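# Transfer tube carrier TC from nest N1 to N2

## Task

Carry the tube carrier TC off the transfer nest N1 (between the arms) and set it down flat within the locators of the raised nest N2 (on the right arm's side), turned so that TC's well A1, marked by a triangle on TC's top, sits at the N2 corner labelled A1. It counts only if TC stays seated without the robot holding it, every vial is still upright in its own well of TC, vial rack R1 and all its vials are undisturbed, and forceps T1 remain in holder H1, which is loose and must stay at its starting spot with its starting heading. Finish by opening the gripper and withdrawing the arm.

## Robot and tools

ROBOT. Two six-joint arms with parallel grippers, named left_arm and right_arm. The names do not refer to image sides. In the scene frame the origin lies on the tabletop midway between the arms, +z is up, +x points out across the table, and left_arm sits toward +y. Root links: left_arm at (+0.010, +0.350, 0) m with quat_wxyz (+1.000, 0, 0, +0.024); right_arm at (+0.013, -0.288, 0) m with quat_wxyz (+0.996, 0, 0, -0.092). On each gripper the fingers extend along its +z axis and close along its y axis. The reported end effector point is between the pads, roughly 1 cm back from the fingertips.

execute_actions. Argument "actions" is a list holding zero or one item; optional "pictures" (boolean) turns the camera images on or off (on by default). An empty list moves nothing and only reports the state. A wait item is {"steps": n} with n up to 300 control steps (1/30 s each), counted from the previous result. A motion item is {"rows": [...], "steps": n}, with 1 to 15 rows and n up to 15 (default 15). One row is used per step; if rows run out, the final row repeats. A rejected call sends nothing to the robot.

ROW LAYOUT. Every row is a single list of 14 numbers, each within [-1, 1], covering both arms even if one stays still: left_arm waist, shoulder, elbow, wrist pitch, wrist yaw, wrist roll, grip, then right_arm in the same seven-number order. The six joint numbers are scaled offsets, not poses: they are added to the joint angles printed in the latest result that listed them (before any such result, or for later calls in the same reply, to the angles at the start of the action), never to the previous row. A value of 1.0 equals 1.202 rad for the waist, 1.258 for the shoulder, 1.238 for the elbow, 2.073 for wrist pitch, and 2.022 for wrist yaw and for wrist roll. So all zeros does not mean hold still: it drives the joints back to those reference angles. The grip number is absolute, not an offset: +1 fully open, -1 fully closed. To keep a grasp, keep sending the same closing value.

JOINT RANGES (rad, both arms): waist -2.618 to 3.054, shoulder 0.000 to 3.142, elbow 0.000 to 3.142, wrist pitch -1.571 to 1.571, wrist yaw -1.571 to 1.571, wrist roll -2.094 to 2.094. A call is rejected if it pushes a joint outward more than 0.036 rad beyond these; the true stops may differ by up to 0.036 rad, and a target beyond the true stop is clipped there, reported as "joint sent to its limit" (possibly about an earlier action). No such line does not prove room remains.

MOTION LIMITS. Each step the sent target stays within a lead of the measured angle: 0.202 rad waist, 0.258 shoulder, 0.238 elbow, 0.573 wrist pitch, 0.522 wrist yaw and roll; if the targets would shift the gripper over 70 mm, they are scaled back. Large moves therefore take several actions. Friction may leave a joint up to about 0.031 rad short, and smaller commands may not move it at all. Between calls the arms keep heading to the last row's target until they settle or a step is HELD; only a new action then moves them further. Time spent composing a reply passes in simulation.

RESULTS. The state line gives, per arm, end_effector_position (m) and end_effector_quat_wxyz in the shared scene frame; printed positions can be off, more so at long reach. Joint positions list six angles (rad) plus gripper opening (m, 0.093 fully open to 0.000 closed); Joint velocities give their rates. grip_measured is the gripper motor on the grip scale: pads touch near -0.94, and each millimetre of object width adds about 0.0208; each gripper has its own fixed offset up to about 0.02. Because the fingers are spring-coupled, grip_measured keeps moving after contact; on a rigid flat part it settles at most about 0.21 below the width reading, and opening in metres may read up to about 12 mm under the true width. Commanding further below the width squeezes harder, up to roughly 50 to 62 N per pad. "joint command not followed" means a clearance check altered or blocked joint targets on some steps; HELD marks steps where the row was partly or wholly not sent. MOTOR HOT appears from 75 °C; OVER-TEMPERATURE FAULT reports an arm stop (at 90 °C for 10 s; at 100 °C the arm goes limp and falls). Holding loads heats motors, so do not grip longer than needed.

zoom_image: "camera" (cam_head_left, cam_head_right, cam_high, cam_low, cam_left_wrist, cam_right_wrist) and "region" [x0, y0, x1, y1] in pixels of that camera's latest 504x504 image, origin top-left, at most 504 by 504. read_manual: optional "section", only "licences"; moves nothing. finished_scene: "scene" is the number of the scene being closed; it is final and reports whether the goal was met.

CAUTIONS. Do not drop TC or tip its vials; carry it level and lower it gently. Keep clear of R1, its vials, T1 and the loose holder H1. Never let the arms collide or press on each other, and never knock anything off the table. Avoid slams and hard shoves. Brief external tugs on the held carrier or pushes on loose objects may occur, so recheck after moving. At the end, open the gripper and move the arm away.

Each tool is called after "Request:" as name([rows], argument=value, ...), one row to a line, values as JSON.

## Session

Request:
execute_actions(actions=[])

Scene clock: 0.00 s of 12600.00 s.
left_arm: end_effector_position=(+0.3457, +0.1995, +0.2089) grip_measured=+1.000 end_effector_quat_wxyz=(+0.078, +0.526, +0.847, +0.006) | right_arm: end_effector_position=(+0.1395, +0.0118, +0.2589) grip_measured=+0.989 end_effector_quat_wxyz=(-0.357, +0.156, +0.871, +0.300)
Joint positions: left_arm=[-0.466  1.845  1.931 -1.5    0.009  0.693  0.093] | right_arm=[ 0.914  1.64   1.604 -1.482 -0.969  1.112  0.093]
Joint velocities: left_arm=[-0.007 -0.007  0.007  0.007  0.051  0.022  0.   ] | right_arm=[-0.007 -0.002 -0.017 -0.11  -0.022 -0.066  0.   ]
Motor temperatures (°C, as the motors report them): left_arm=[28 28 26 27 25 28] | right_arm=[26 25 29 28 29 27]

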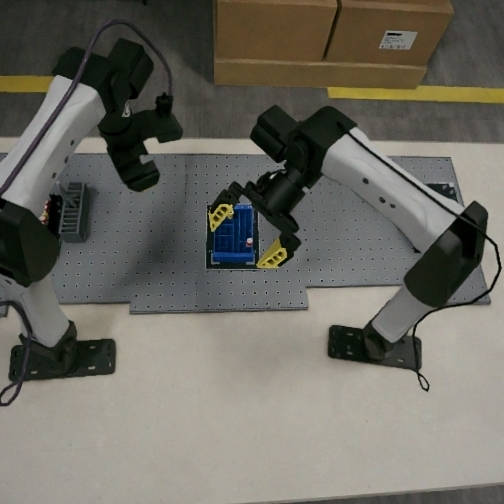

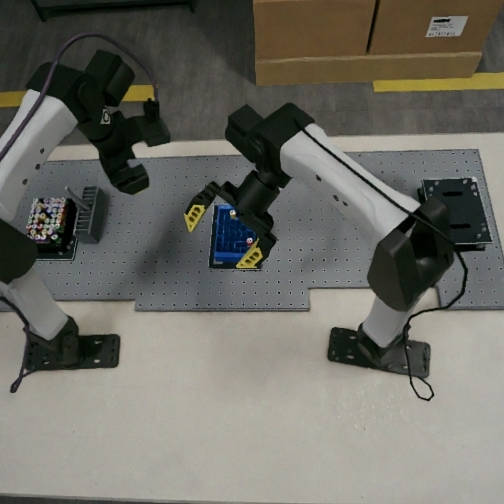

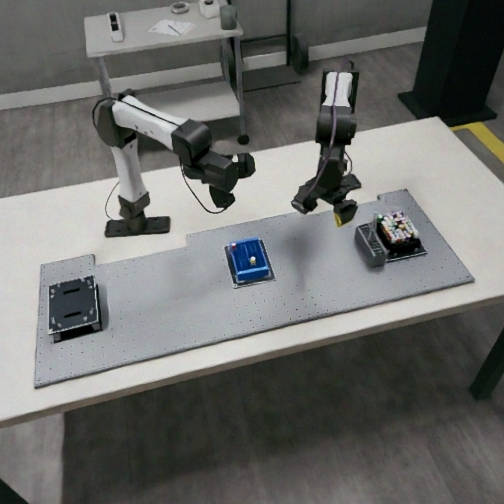

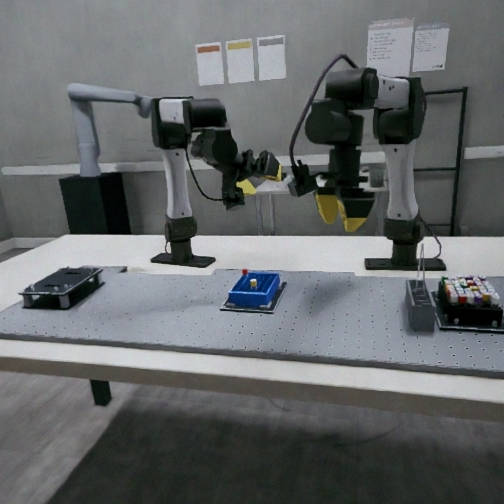

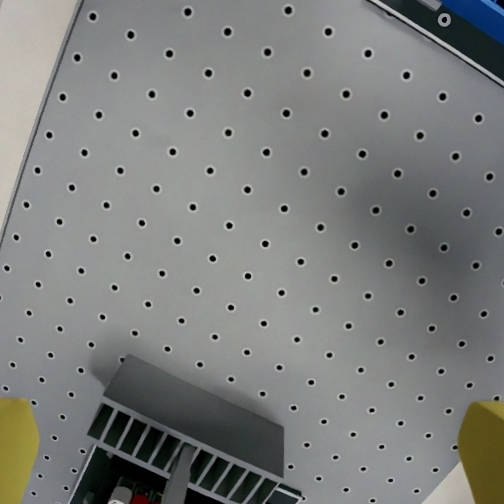

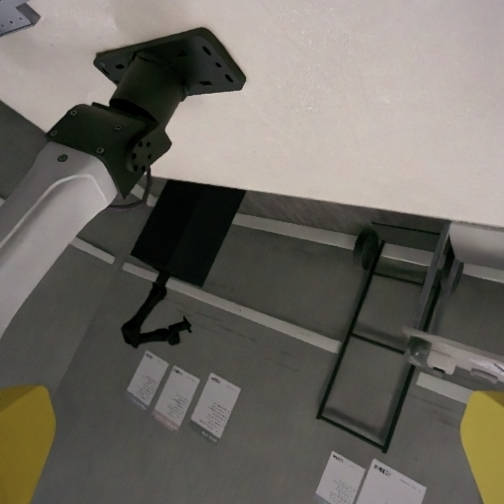

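Request:
zoom_image(camera="cam_high", region=[200, 220, 300, 300])

Request:
zoom_image(camera="cam_high", region=[20, 260, 130, 350])

Request:
zoom_image(camera="cam_low", region=[200, 250, 310, 330])

Request:
zoom_image(camera="cam_low", region=[10, 250, 130, 320])

Request:
zoom_image(camera="cam_head_right", region=[400, 160, 504, 270])

Request:
zoom_image(camera="cam_head_right", region=[170, 170, 300, 290])

Region (200, 220, 300, 300) of cam_high's 504x504 image, scaled by 5.040, with more detail than that image has; it fills the top 403 rows of this view, and the rest is white.

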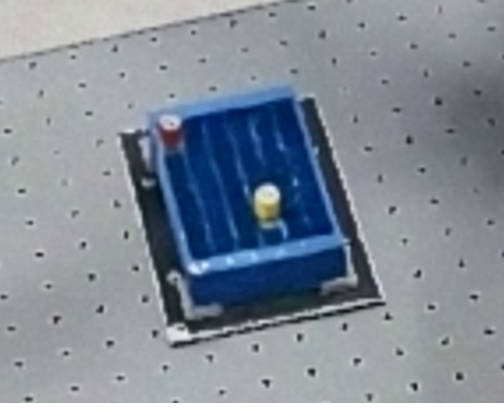

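Region (20, 260, 130, 350) of cam_high's 504x504 image, scaled by 4.582, with more detail than that image has; it fills the top 412 rows of this view, and the rest is white.

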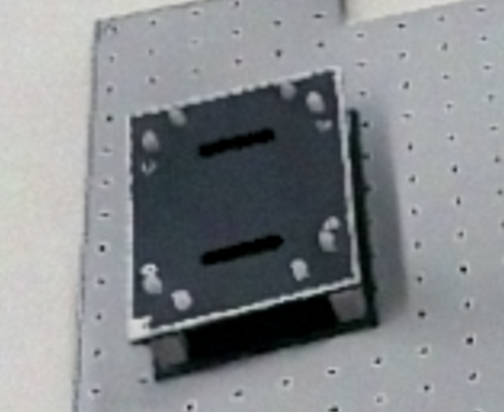

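Region (200, 250, 310, 330) of cam_low's 504x504 image, scaled by 4.582, with more detail than that image has; it fills the top 367 rows of this view, and the rest is white.

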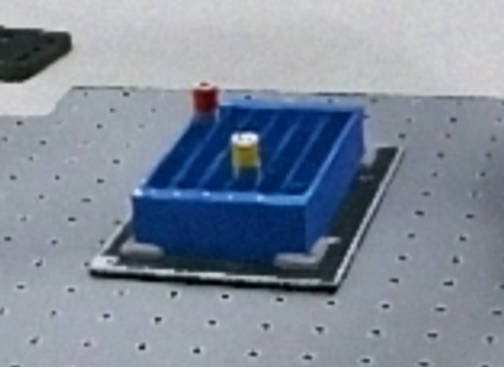

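Region (10, 250, 130, 320) of cam_low's 504x504 image, scaled by 4.200, with more detail than that image has; it fills the top 294 rows of this view, and the rest is white.

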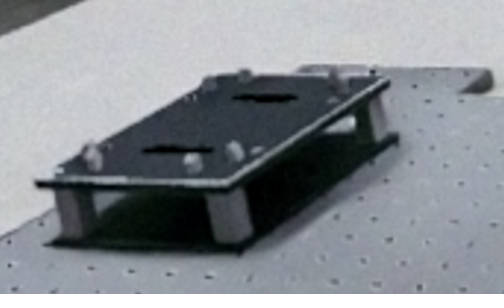

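Region (400, 160, 504, 270) of cam_head_right's 504x504 image, scaled by 4.582, with more detail than that image has; it fills the left 477 columns of this view, and the rest is white.

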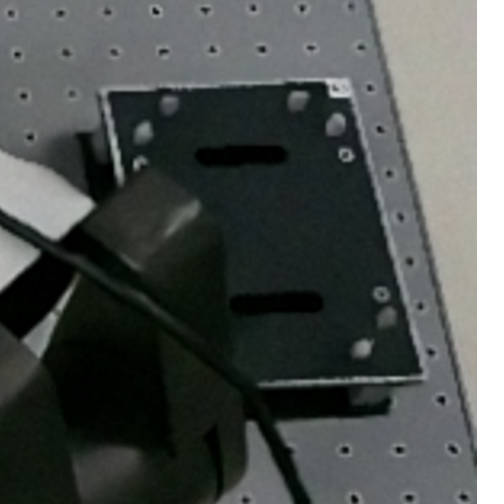

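Region (170, 170, 300, 290) of cam_head_right's 504x504 image, scaled by 3.877, with more detail than that image has; it fills the top 465 rows of this view, and the rest is white.

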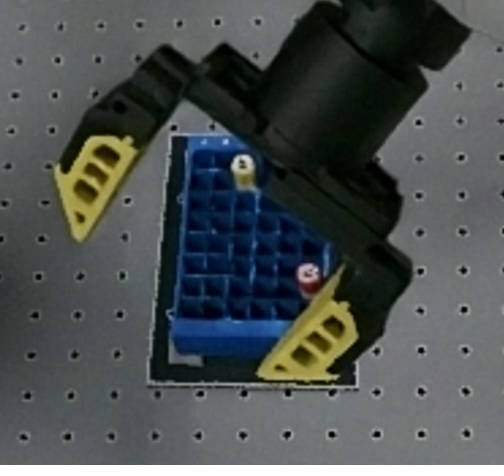

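Request:
execute_actions([
  {"rows": [[0,0,0,0,0,0,1, 0.08,0.08,0.08,-0.01,0.16,-0.014,1],[0,0,0,0,0,0,1, 0.12,0.12,0.12,-0.014,0.24,-0.022,1],[0,0,0,0,0,0,1, 0.16,0.155,0.16,-0.018,0.32,-0.029,1],[0,0,0,0,0,0,1, 0.2,0.19,0.2,-0.022,0.4,-0.036,1],[0,0,0,0,0,0,1, 0.2454,0.2329,0.2391,-0.027,0.4792,-0.043,1]], "steps": 15},
])

Scene clock: 99.23 s of 12600.00 s.
left_arm: end_effector_position=(+0.3457, +0.1995, +0.2089) grip_measured=+1.000 end_effector_quat_wxyz=(+0.078, +0.526, +0.847, +0.006) | right_arm: end_effector_position=(+0.1893, +0.0286, +0.1595) grip_measured=+0.989 end_effector_quat_wxyz=(-0.034, +0.003, +0.999, +0.010)
Joint positions: left_arm=[-0.466  1.845  1.931 -1.5    0.009  0.693  0.093] | right_arm=[ 1.214  1.95   1.88  -1.518 -0.068  1.035  0.093]
Joint velocities: left_arm=[ 0.002  0.017  0.017  0.007 -0.007  0.037  0.   ] | right_arm=[-0.051 -0.022  0.017 -0.095  0.432 -0.022 -0.001]
Motor temperatures (°C, as the motors report them): left_arm=[28 37 32 29 25 28] | right_arm=[26 32 35 28 29 27]
Steps of this call (steps 1 to 90: nothing new was sent; then 95.73 s passed at rest; steps 91 to 105: all 15 steps of this action). Readings (joint positions):
91: left_arm=[-0.466 1.845 1.931 -1.500 0.009 0.693] | right_arm=[0.924 1.651 1.621 -1.493 -0.926 1.110]
92: left_arm=[-0.466 1.845 1.931 -1.500 0.009 0.693] | right_arm=[0.951 1.677 1.661 -1.505 -0.846 1.104]
94: left_arm=[-0.466 1.845 1.931 -1.500 0.009 0.693] | right_arm=[1.041 1.759 1.762 -1.511 -0.653 1.087]
98: left_arm=[-0.466 1.845 1.931 -1.500 0.009 0.693] | right_arm=[1.211 1.919 1.873 -1.503 -0.304 1.052]
105: the state above

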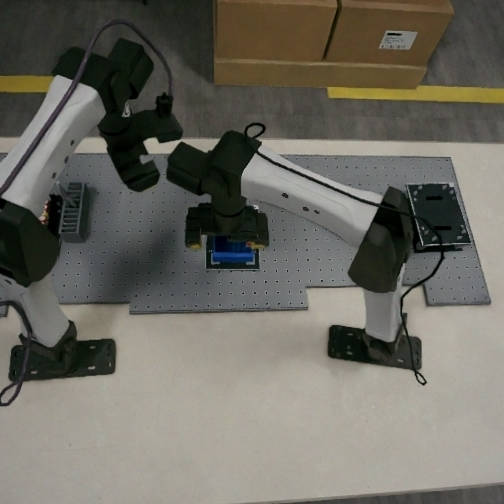

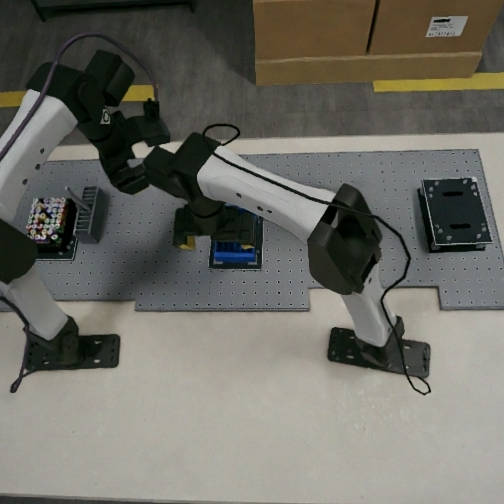

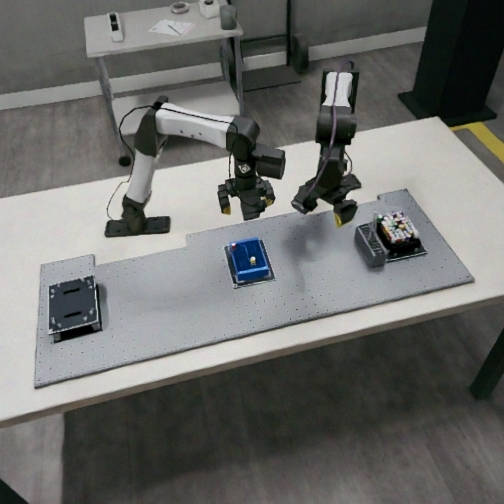

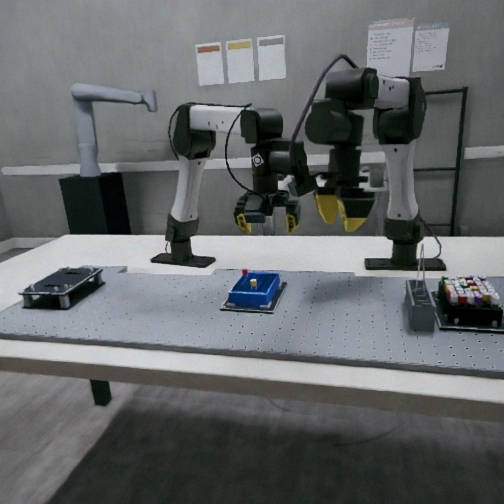

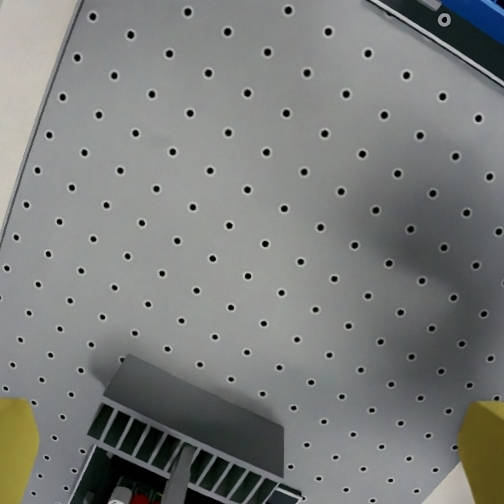

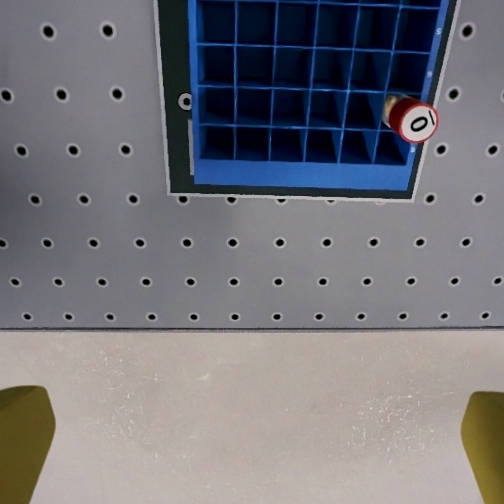

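Request:
execute_actions(actions=[])

Scene clock: 121.53 s of 12600.00 s.
left_arm: end_effector_position=(+0.3457, +0.1995, +0.2089) grip_measured=+1.000 end_effector_quat_wxyz=(+0.078, +0.526, +0.847, +0.006) | right_arm: end_effector_position=(+0.1979, +0.0219, +0.1592) grip_measured=+0.989 end_effector_quat_wxyz=(-0.009, +0.001, +1.000, -0.008)
Joint positions: left_arm=[-0.466  1.845  1.931 -1.5    0.009  0.693  0.093] | right_arm=[ 1.213  1.95   1.881 -1.524 -0.008  1.031  0.093]
Joint velocities: left_arm=[-0.002 -0.012 -0.012  0.007 -0.022 -0.022  0.   ] | right_arm=[ 0.007  0.017 -0.017 -0.022 -0.051  0.051  0.   ]
Motor temperatures (°C, as the motors report them): left_arm=[28 38 33 29 25 28] | right_arm=[26 37 36 28 29 27]
Steps of this call (steps 1 to 30: the robot went on to your last target; steps 31 to 90: nothing new was sent; then 19.30 s passed at rest). Readings (joint positions):
1: left_arm=[-0.466 1.845 1.931 -1.500 0.009 0.693] | right_arm=[1.213 1.950 1.881 -1.519 -0.055 1.034]
2: left_arm=[-0.466 1.845 1.931 -1.500 0.009 0.693] | right_arm=[1.213 1.950 1.881 -1.520 -0.045 1.034]
4: left_arm=[-0.466 1.845 1.931 -1.500 0.009 0.693] | right_arm=[1.213 1.950 1.881 -1.521 -0.031 1.033]
8: left_arm=[-0.466 1.845 1.931 -1.500 0.009 0.693] | right_arm=[1.213 1.950 1.881 -1.523 -0.017 1.031]
90: the state above
All arms were judged still, so your last target was given up. Only a new action makes them travel on or press farther. Fingers that are still opening or closing keep moving.

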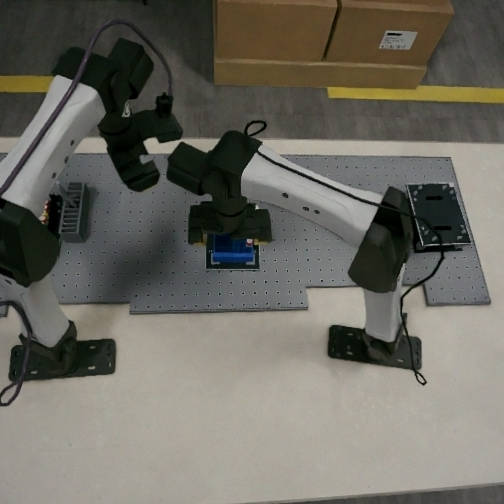

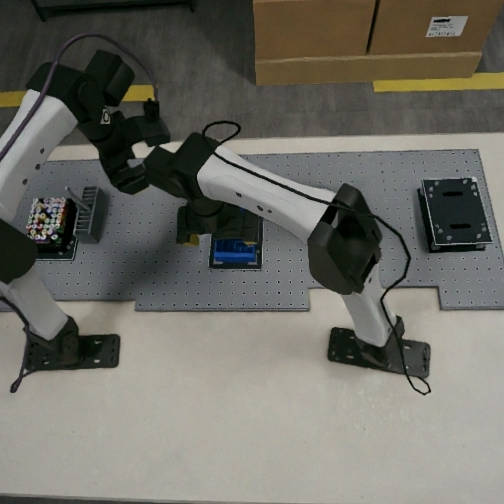

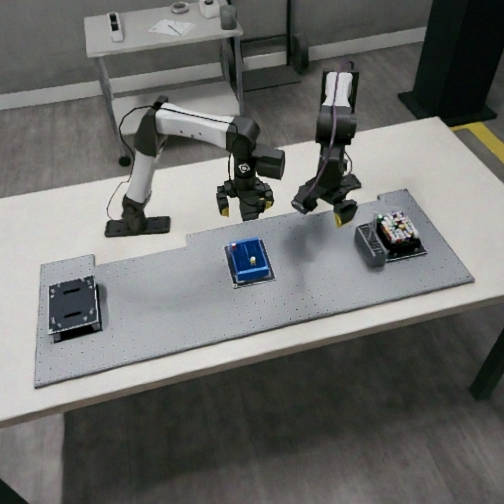

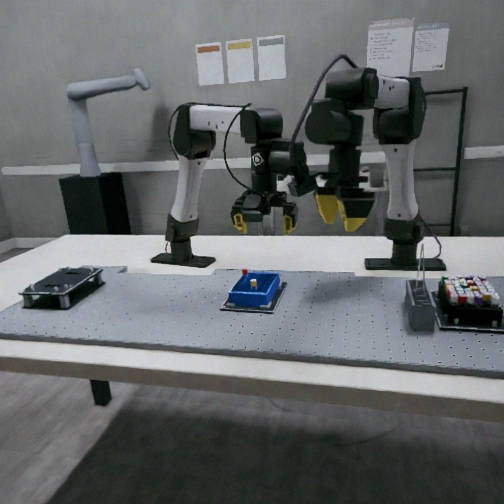

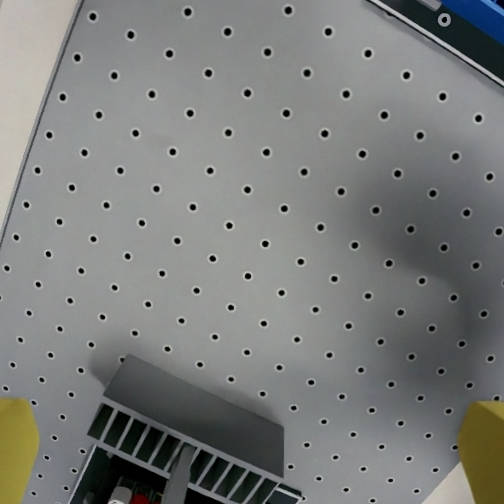

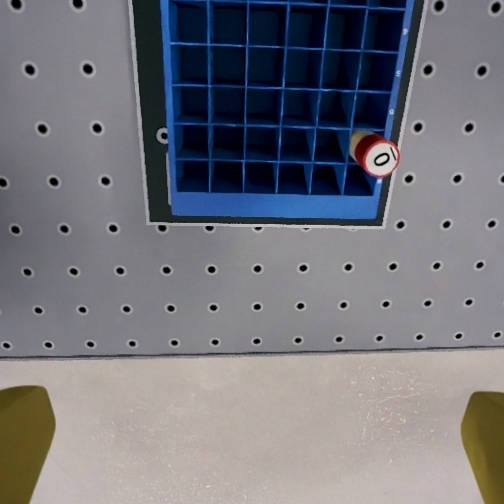

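Request:
zoom_image(camera="cam_right_wrist", region=[120, 0, 420, 250])

Region (120, 0, 420, 250) of cam_right_wrist's 504x504 image, scaled by 1.680, with more detail than that image has.

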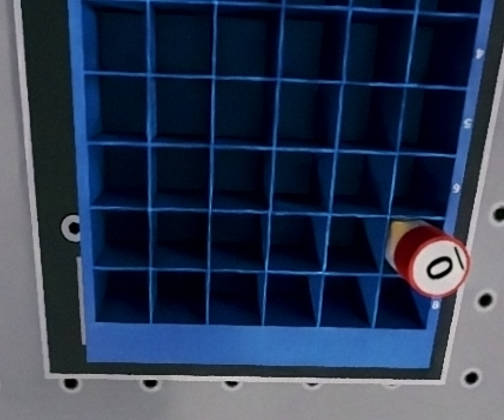

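Request:
execute_actions([
  {"rows": [[0,0,0,0,0,0,1, -0.03,0.02,0.023,0.004,0.001,-0.018,1],[0,0,0,0,0,0,1, -0.06,0.04,0.046,0.007,0.002,-0.035,1],[0,0,0,0,0,0,1, -0.09,0.06,0.07,0.01,0.003,-0.053,1],[0,0,0,0,0,0,1, -0.12,0.08,0.093,0.014,0.004,-0.07,1],[0,0,0,0,0,0,1, -0.1464,0.0962,0.1155,0.0174,0.004,-0.088,1]], "steps": 15},
])

Request:
execute_actions([
  {"steps": 20},
])

Scene clock: 202.77 s of 12600.00 s.
left_arm: end_effector_position=(+0.3457, +0.1995, +0.2089) grip_measured=+1.000 end_effector_quat_wxyz=(+0.078, +0.526, +0.847, +0.006) | right_arm: end_effector_position=(+0.2771, +0.0083, +0.1473) grip_measured=+0.989 end_effector_quat_wxyz=(+0.006, +0.013, +1.000, +0.003)
Joint positions: left_arm=[-0.466  1.845  1.931 -1.5    0.009  0.693  0.093] | right_arm=[ 1.028  2.067  2.002 -1.493  0.004  0.869  0.093]
Joint velocities: left_arm=[ 0.007  0.012 -0.012 -0.051 -0.022 -0.022  0.   ] | right_arm=[ 0.09   0.007  0.007  0.007 -0.081  0.022 -0.   ]
Motor temperatures (°C, as the motors report them): left_arm=[28 40 34 29 25 28] | right_arm=[26 45 40 28 29 27]
Steps of this call (steps 1 to 90: nothing new was sent; then 77.73 s passed at rest; steps 91 to 105: all 15 steps of this action). Readings (joint positions):
91: left_arm=[-0.466 1.845 1.931 -1.500 0.009 0.693] | right_arm=[1.210 1.950 1.881 -1.524 -0.008 1.027]
92: left_arm=[-0.466 1.845 1.931 -1.500 0.009 0.693] | right_arm=[1.203 1.954 1.888 -1.527 -0.009 1.016]
94: left_arm=[-0.466 1.845 1.931 -1.500 0.009 0.693] | right_arm=[1.162 1.984 1.934 -1.527 -0.010 0.981]
98: left_arm=[-0.466 1.845 1.931 -1.500 0.009 0.693] | right_arm=[1.040 2.052 2.001 -1.496 -0.003 0.909]
105: the state above

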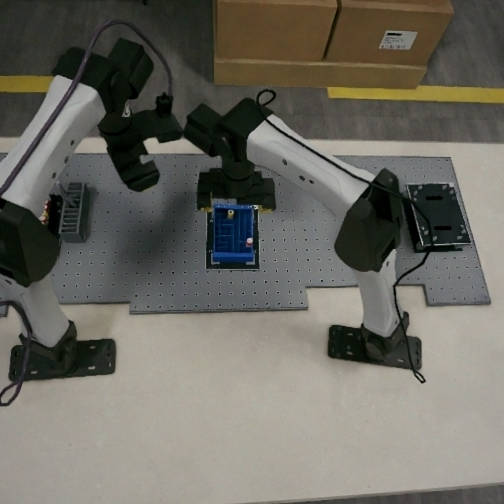

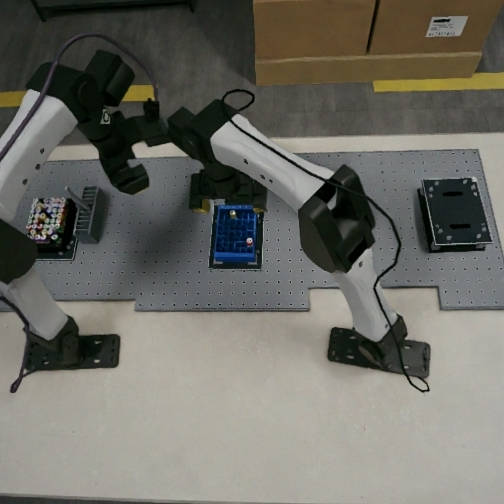

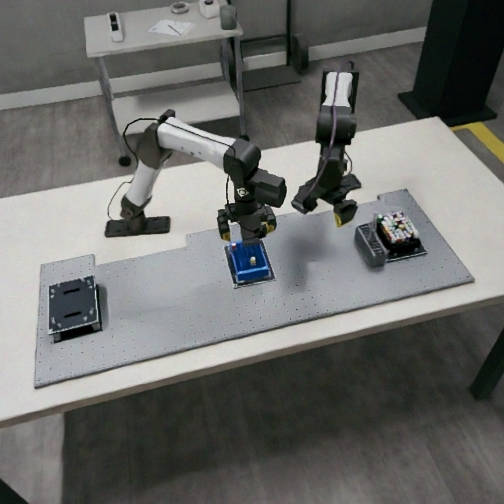

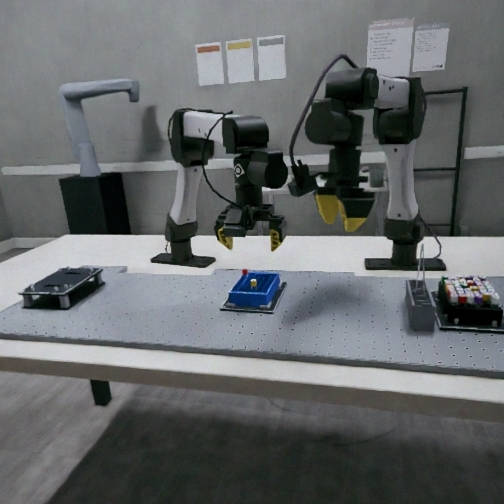

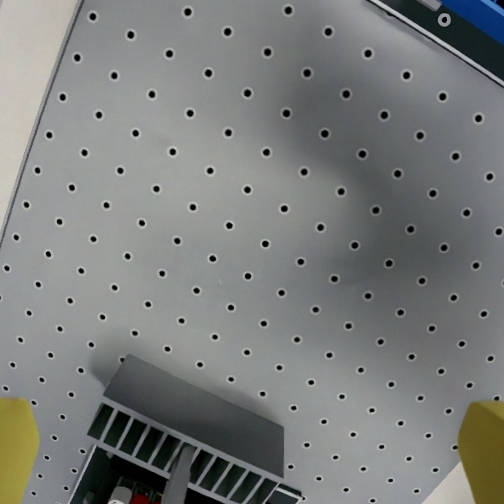

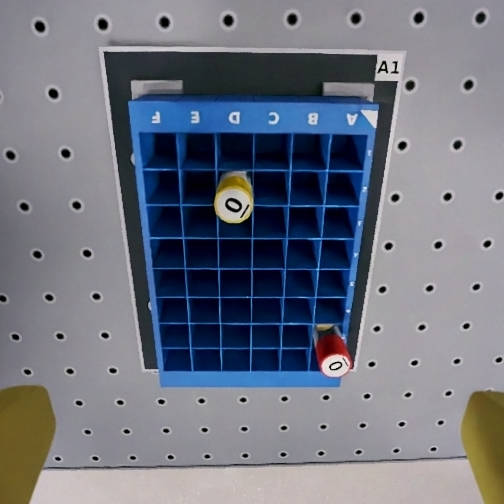

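Scene clock: 203.43 s of 12600.00 s.
left_arm: end_effector_position=(+0.3457, +0.1995, +0.2089) grip_measured=+1.000 end_effector_quat_wxyz=(+0.078, +0.526, +0.847, +0.006) | right_arm: end_effector_position=(+0.2759, +0.0094, +0.1473) grip_measured=+0.989 end_effector_quat_wxyz=(+0.006, +0.005, +1.000, +0.003)
Joint positions: left_arm=[-0.466  1.845  1.931 -1.5    0.009  0.693  0.093] | right_arm=[ 1.032  2.067  2.002 -1.493  0.004  0.858  0.093]
Joint velocities: left_arm=[ 0.022  0.012 -0.002 -0.066  0.051 -0.037  0.   ] | right_arm=[ 0.012 -0.007 -0.002 -0.007  0.007  0.007  0.   ]
Motor temperatures (°C, as the motors report them): left_arm=[28 40 34 29 25 28] | right_arm=[26 45 40 28 29 27]
Steps of this call (steps 1 to 20: the robot went on to your last target). Readings (joint positions):
1: left_arm=[-0.466 1.845 1.931 -1.500 0.009 0.693] | right_arm=[1.030 2.067 2.002 -1.493 0.004 0.867]
2: left_arm=[-0.466 1.845 1.931 -1.500 0.009 0.693] | right_arm=[1.032 2.067 2.002 -1.493 0.004 0.865]
4: left_arm=[-0.466 1.845 1.931 -1.500 0.009 0.693] | right_arm=[1.032 2.067 2.002 -1.493 0.004 0.862]
8: left_arm=[-0.466 1.845 1.931 -1.500 0.009 0.693] | right_arm=[1.032 2.067 2.002 -1.493 0.004 0.860]
20: the state above

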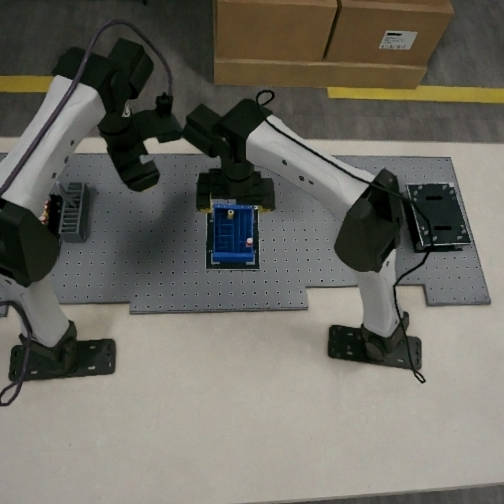

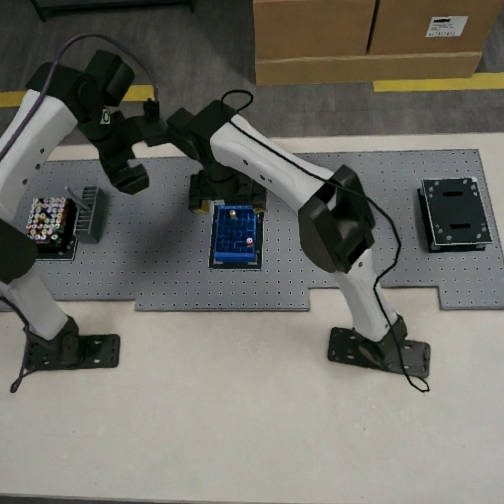

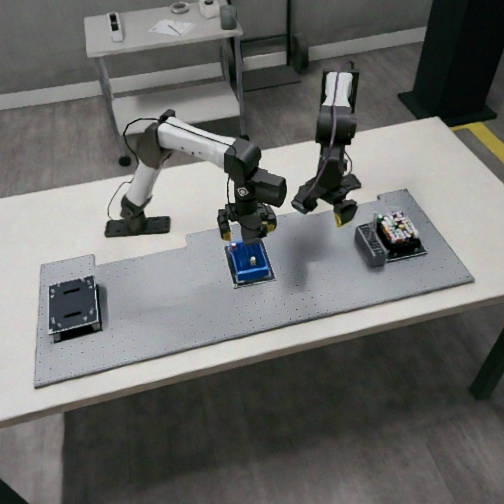

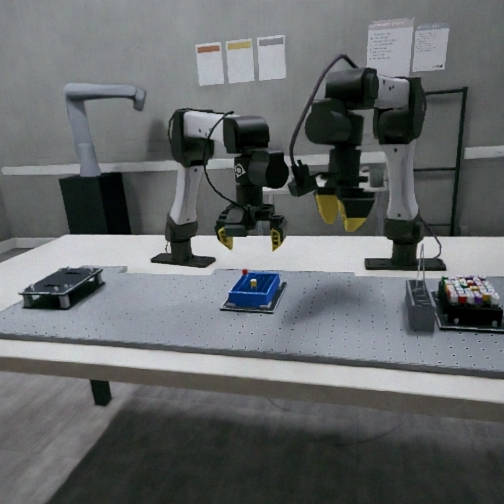

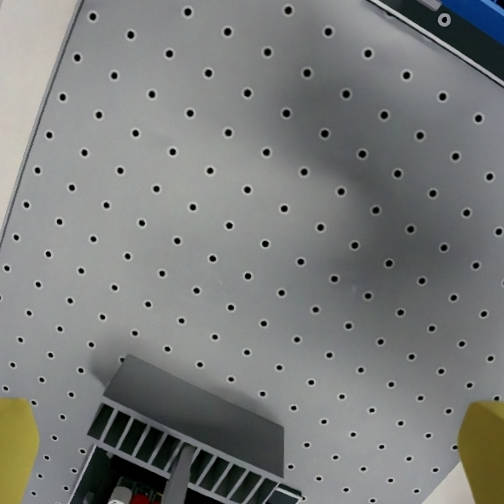

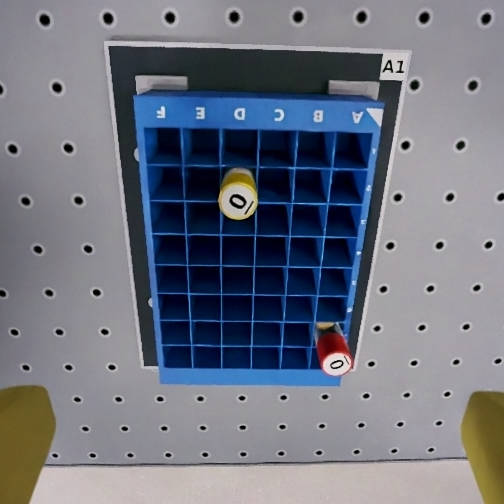

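Request:
zoom_image(camera="cam_low", region=[190, 200, 320, 330])

Request:
zoom_image(camera="cam_right_wrist", region=[0, 30, 504, 504])

Region (190, 200, 320, 330) of cam_low's 504x504 image, scaled by 3.877, with more detail than that image has.

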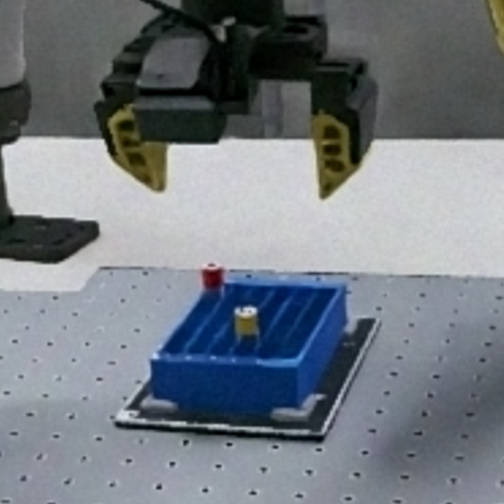

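Region (0, 30, 504, 504) of cam_right_wrist's 504x504 image, scaled by 1.000; it fills the top 474 rows of this view, and the rest is white.

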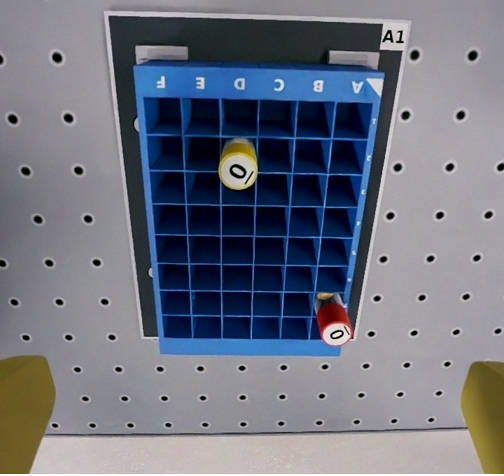

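Request:
execute_actions([
  {"rows": [[0,0,0,0,0,0,1, 0.002,-0.002,-0.03,0.016,0,0.003,1],[0,0,0,0,0,0,1, 0.004,-0.004,-0.065,0.035,0,0.006,1],[0,0,0,0,0,0,1, 0.006,-0.006,-0.1,0.054,0,0.009,1],[0,0,0,0,0,0,1, 0.008,-0.008,-0.135,0.073,0,0.011,1],[0,0,0,0,0,0,1, 0.009,-0.009,-0.17,0.092,0,0.013,1],[0,0,0,0,0,0,1, 0.01,-0.0095,-0.195,0.106,0,0.0143,1],[0,0,0,0,0,0,1, 0.01,-0.0095,-0.2141,0.1161,0,0.0143,1]], "steps": 15},
])

Request:
execute_actions([
  {"steps": 15},
])

Scene clock: 280.83 s of 12600.00 s.
left_arm: end_effector_position=(+0.3457, +0.1995, +0.2089) grip_measured=+1.000 end_effector_quat_wxyz=(+0.078, +0.526, +0.847, +0.006) | right_arm: end_effector_position=(+0.2690, +0.0041, +0.0849) grip_measured=+0.989 end_effector_quat_wxyz=(-0.008, +0.014, +1.000, -0.013)
Joint positions: left_arm=[-0.466  1.845  1.931 -1.5    0.009  0.693  0.093] | right_arm=[ 1.036  2.062  1.745 -1.285  0.004  0.88   0.093]
Joint velocities: left_arm=[-0.017  0.002  0.007 -0.051 -0.051  0.022  0.   ] | right_arm=[-0.012 -0.002 -0.027  0.125  0.066 -0.051  0.   ]
Motor temperatures (°C, as the motors report them): left_arm=[28 41 36 29 25 28] | right_arm=[26 46 42 28 29 27]
Steps of this call (steps 1 to 15: the robot went on to your last target; steps 16 to 90: nothing new was sent; then 73.90 s passed at rest; steps 91 to 105: all 15 steps of this action). Readings (joint positions):
91: left_arm=[-0.466 1.845 1.931 -1.500 0.009 0.693] | right_arm=[1.032 2.067 1.999 -1.490 0.004 0.858]
92: left_arm=[-0.466 1.845 1.931 -1.500 0.009 0.693] | right_arm=[1.032 2.065 1.987 -1.479 0.004 0.859]
94: left_arm=[-0.466 1.845 1.931 -1.500 0.009 0.693] | right_arm=[1.032 2.057 1.929 -1.439 0.004 0.864]
98: left_arm=[-0.466 1.845 1.931 -1.500 0.009 0.693] | right_arm=[1.034 2.057 1.777 -1.347 0.004 0.874]
105: the state above

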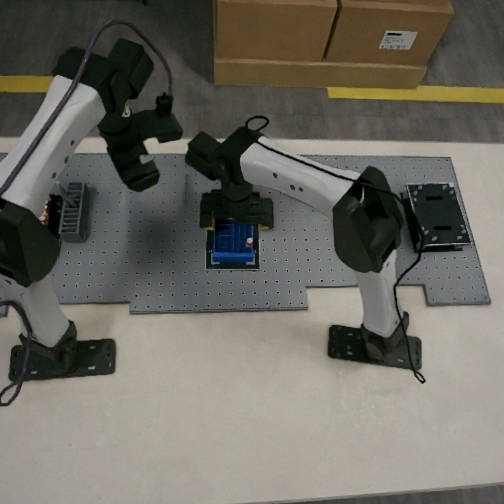

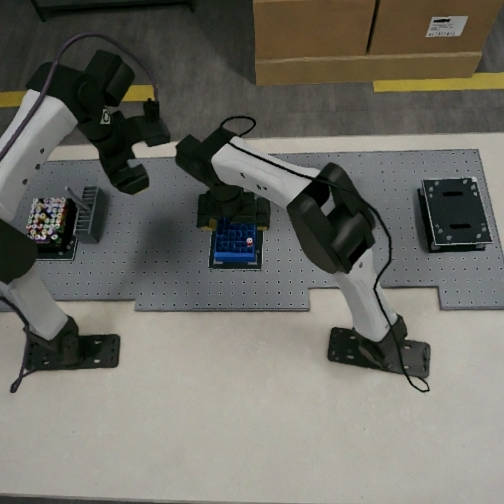

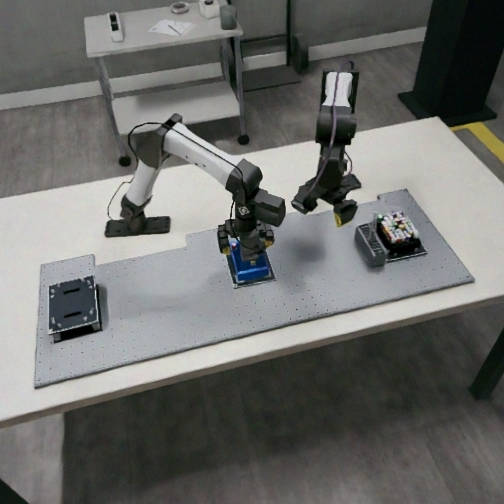

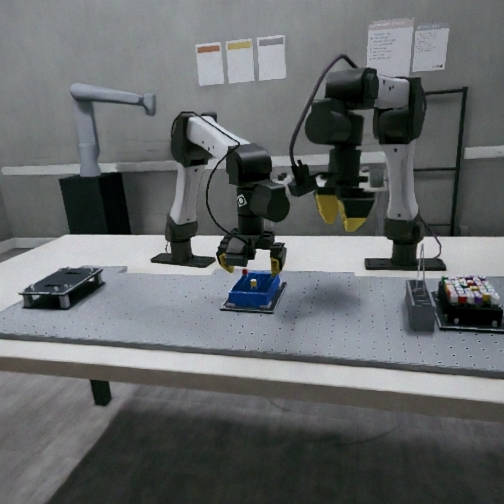

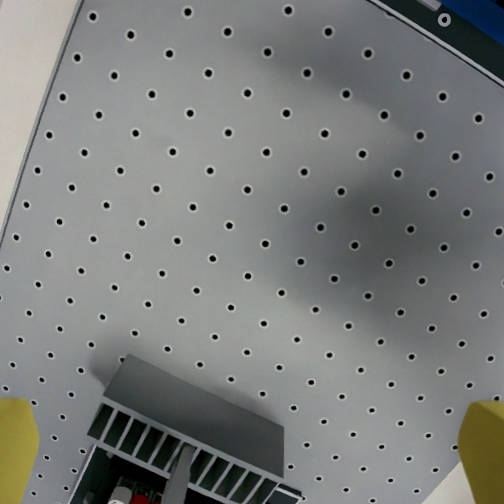

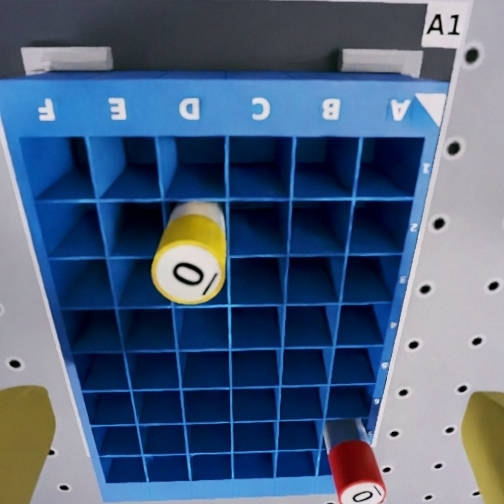

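Scene clock: 281.33 s of 12600.00 s.
left_arm: end_effector_position=(+0.3457, +0.1995, +0.2089) grip_measured=+1.000 end_effector_quat_wxyz=(+0.078, +0.526, +0.847, +0.006) | right_arm: end_effector_position=(+0.2720, +0.0075, +0.0848) grip_measured=+0.989 end_effector_quat_wxyz=(-0.002, +0.015, +1.000, -0.006)
Joint positions: left_arm=[-0.466  1.845  1.931 -1.5    0.009  0.693  0.093] | right_arm=[ 1.036  2.062  1.745 -1.267  0.004  0.882  0.093]
Joint velocities: left_arm=[-0.002 -0.017  0.002 -0.022 -0.022  0.022  0.   ] | right_arm=[-0.012  0.012 -0.012 -0.051  0.037 -0.007 -0.001]
Motor temperatures (°C, as the motors report them): left_arm=[28 41 36 29 25 28] | right_arm=[26 46 42 28 29 27]
Steps of this call (steps 1 to 15: the robot went on to your last target). Readings (joint positions):
1: left_arm=[-0.466 1.845 1.931 -1.500 0.009 0.693] | right_arm=[1.036 2.062 1.745 -1.281 0.004 0.881]
2: left_arm=[-0.466 1.845 1.931 -1.500 0.009 0.693] | right_arm=[1.036 2.062 1.745 -1.278 0.004 0.881]
4: left_arm=[-0.466 1.845 1.931 -1.500 0.009 0.693] | right_arm=[1.036 2.062 1.745 -1.273 0.004 0.882]
8: left_arm=[-0.466 1.845 1.931 -1.500 0.009 0.693] | right_arm=[1.036 2.062 1.745 -1.268 0.004 0.882]
15: the state above

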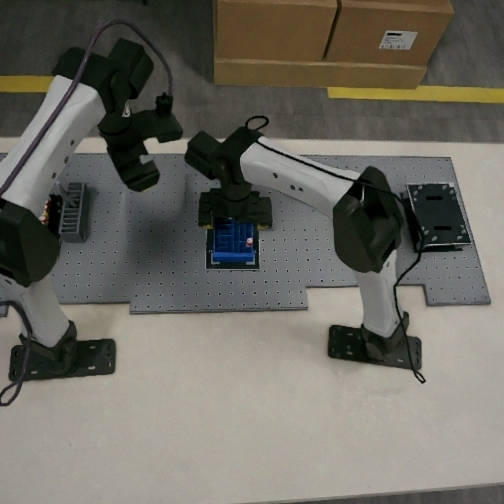

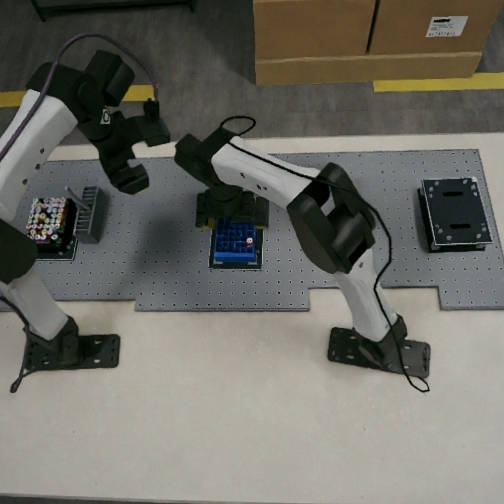

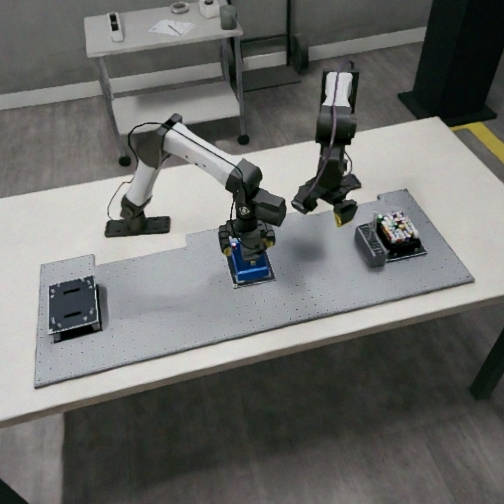

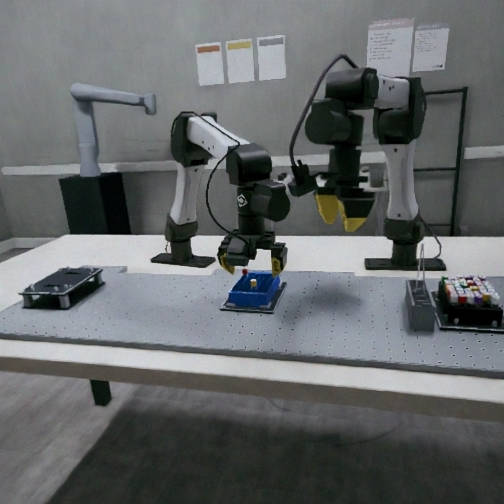

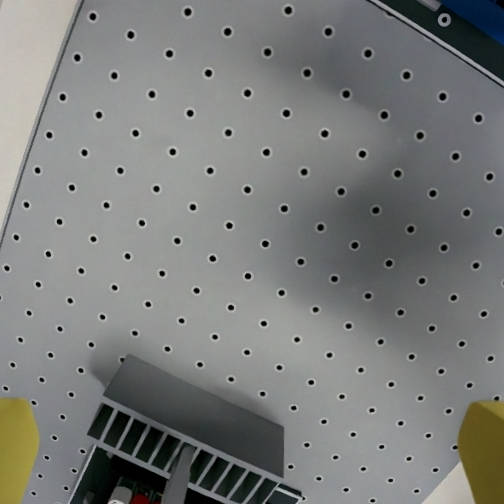

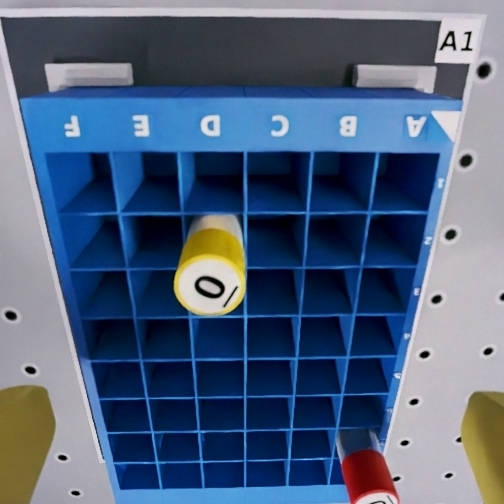

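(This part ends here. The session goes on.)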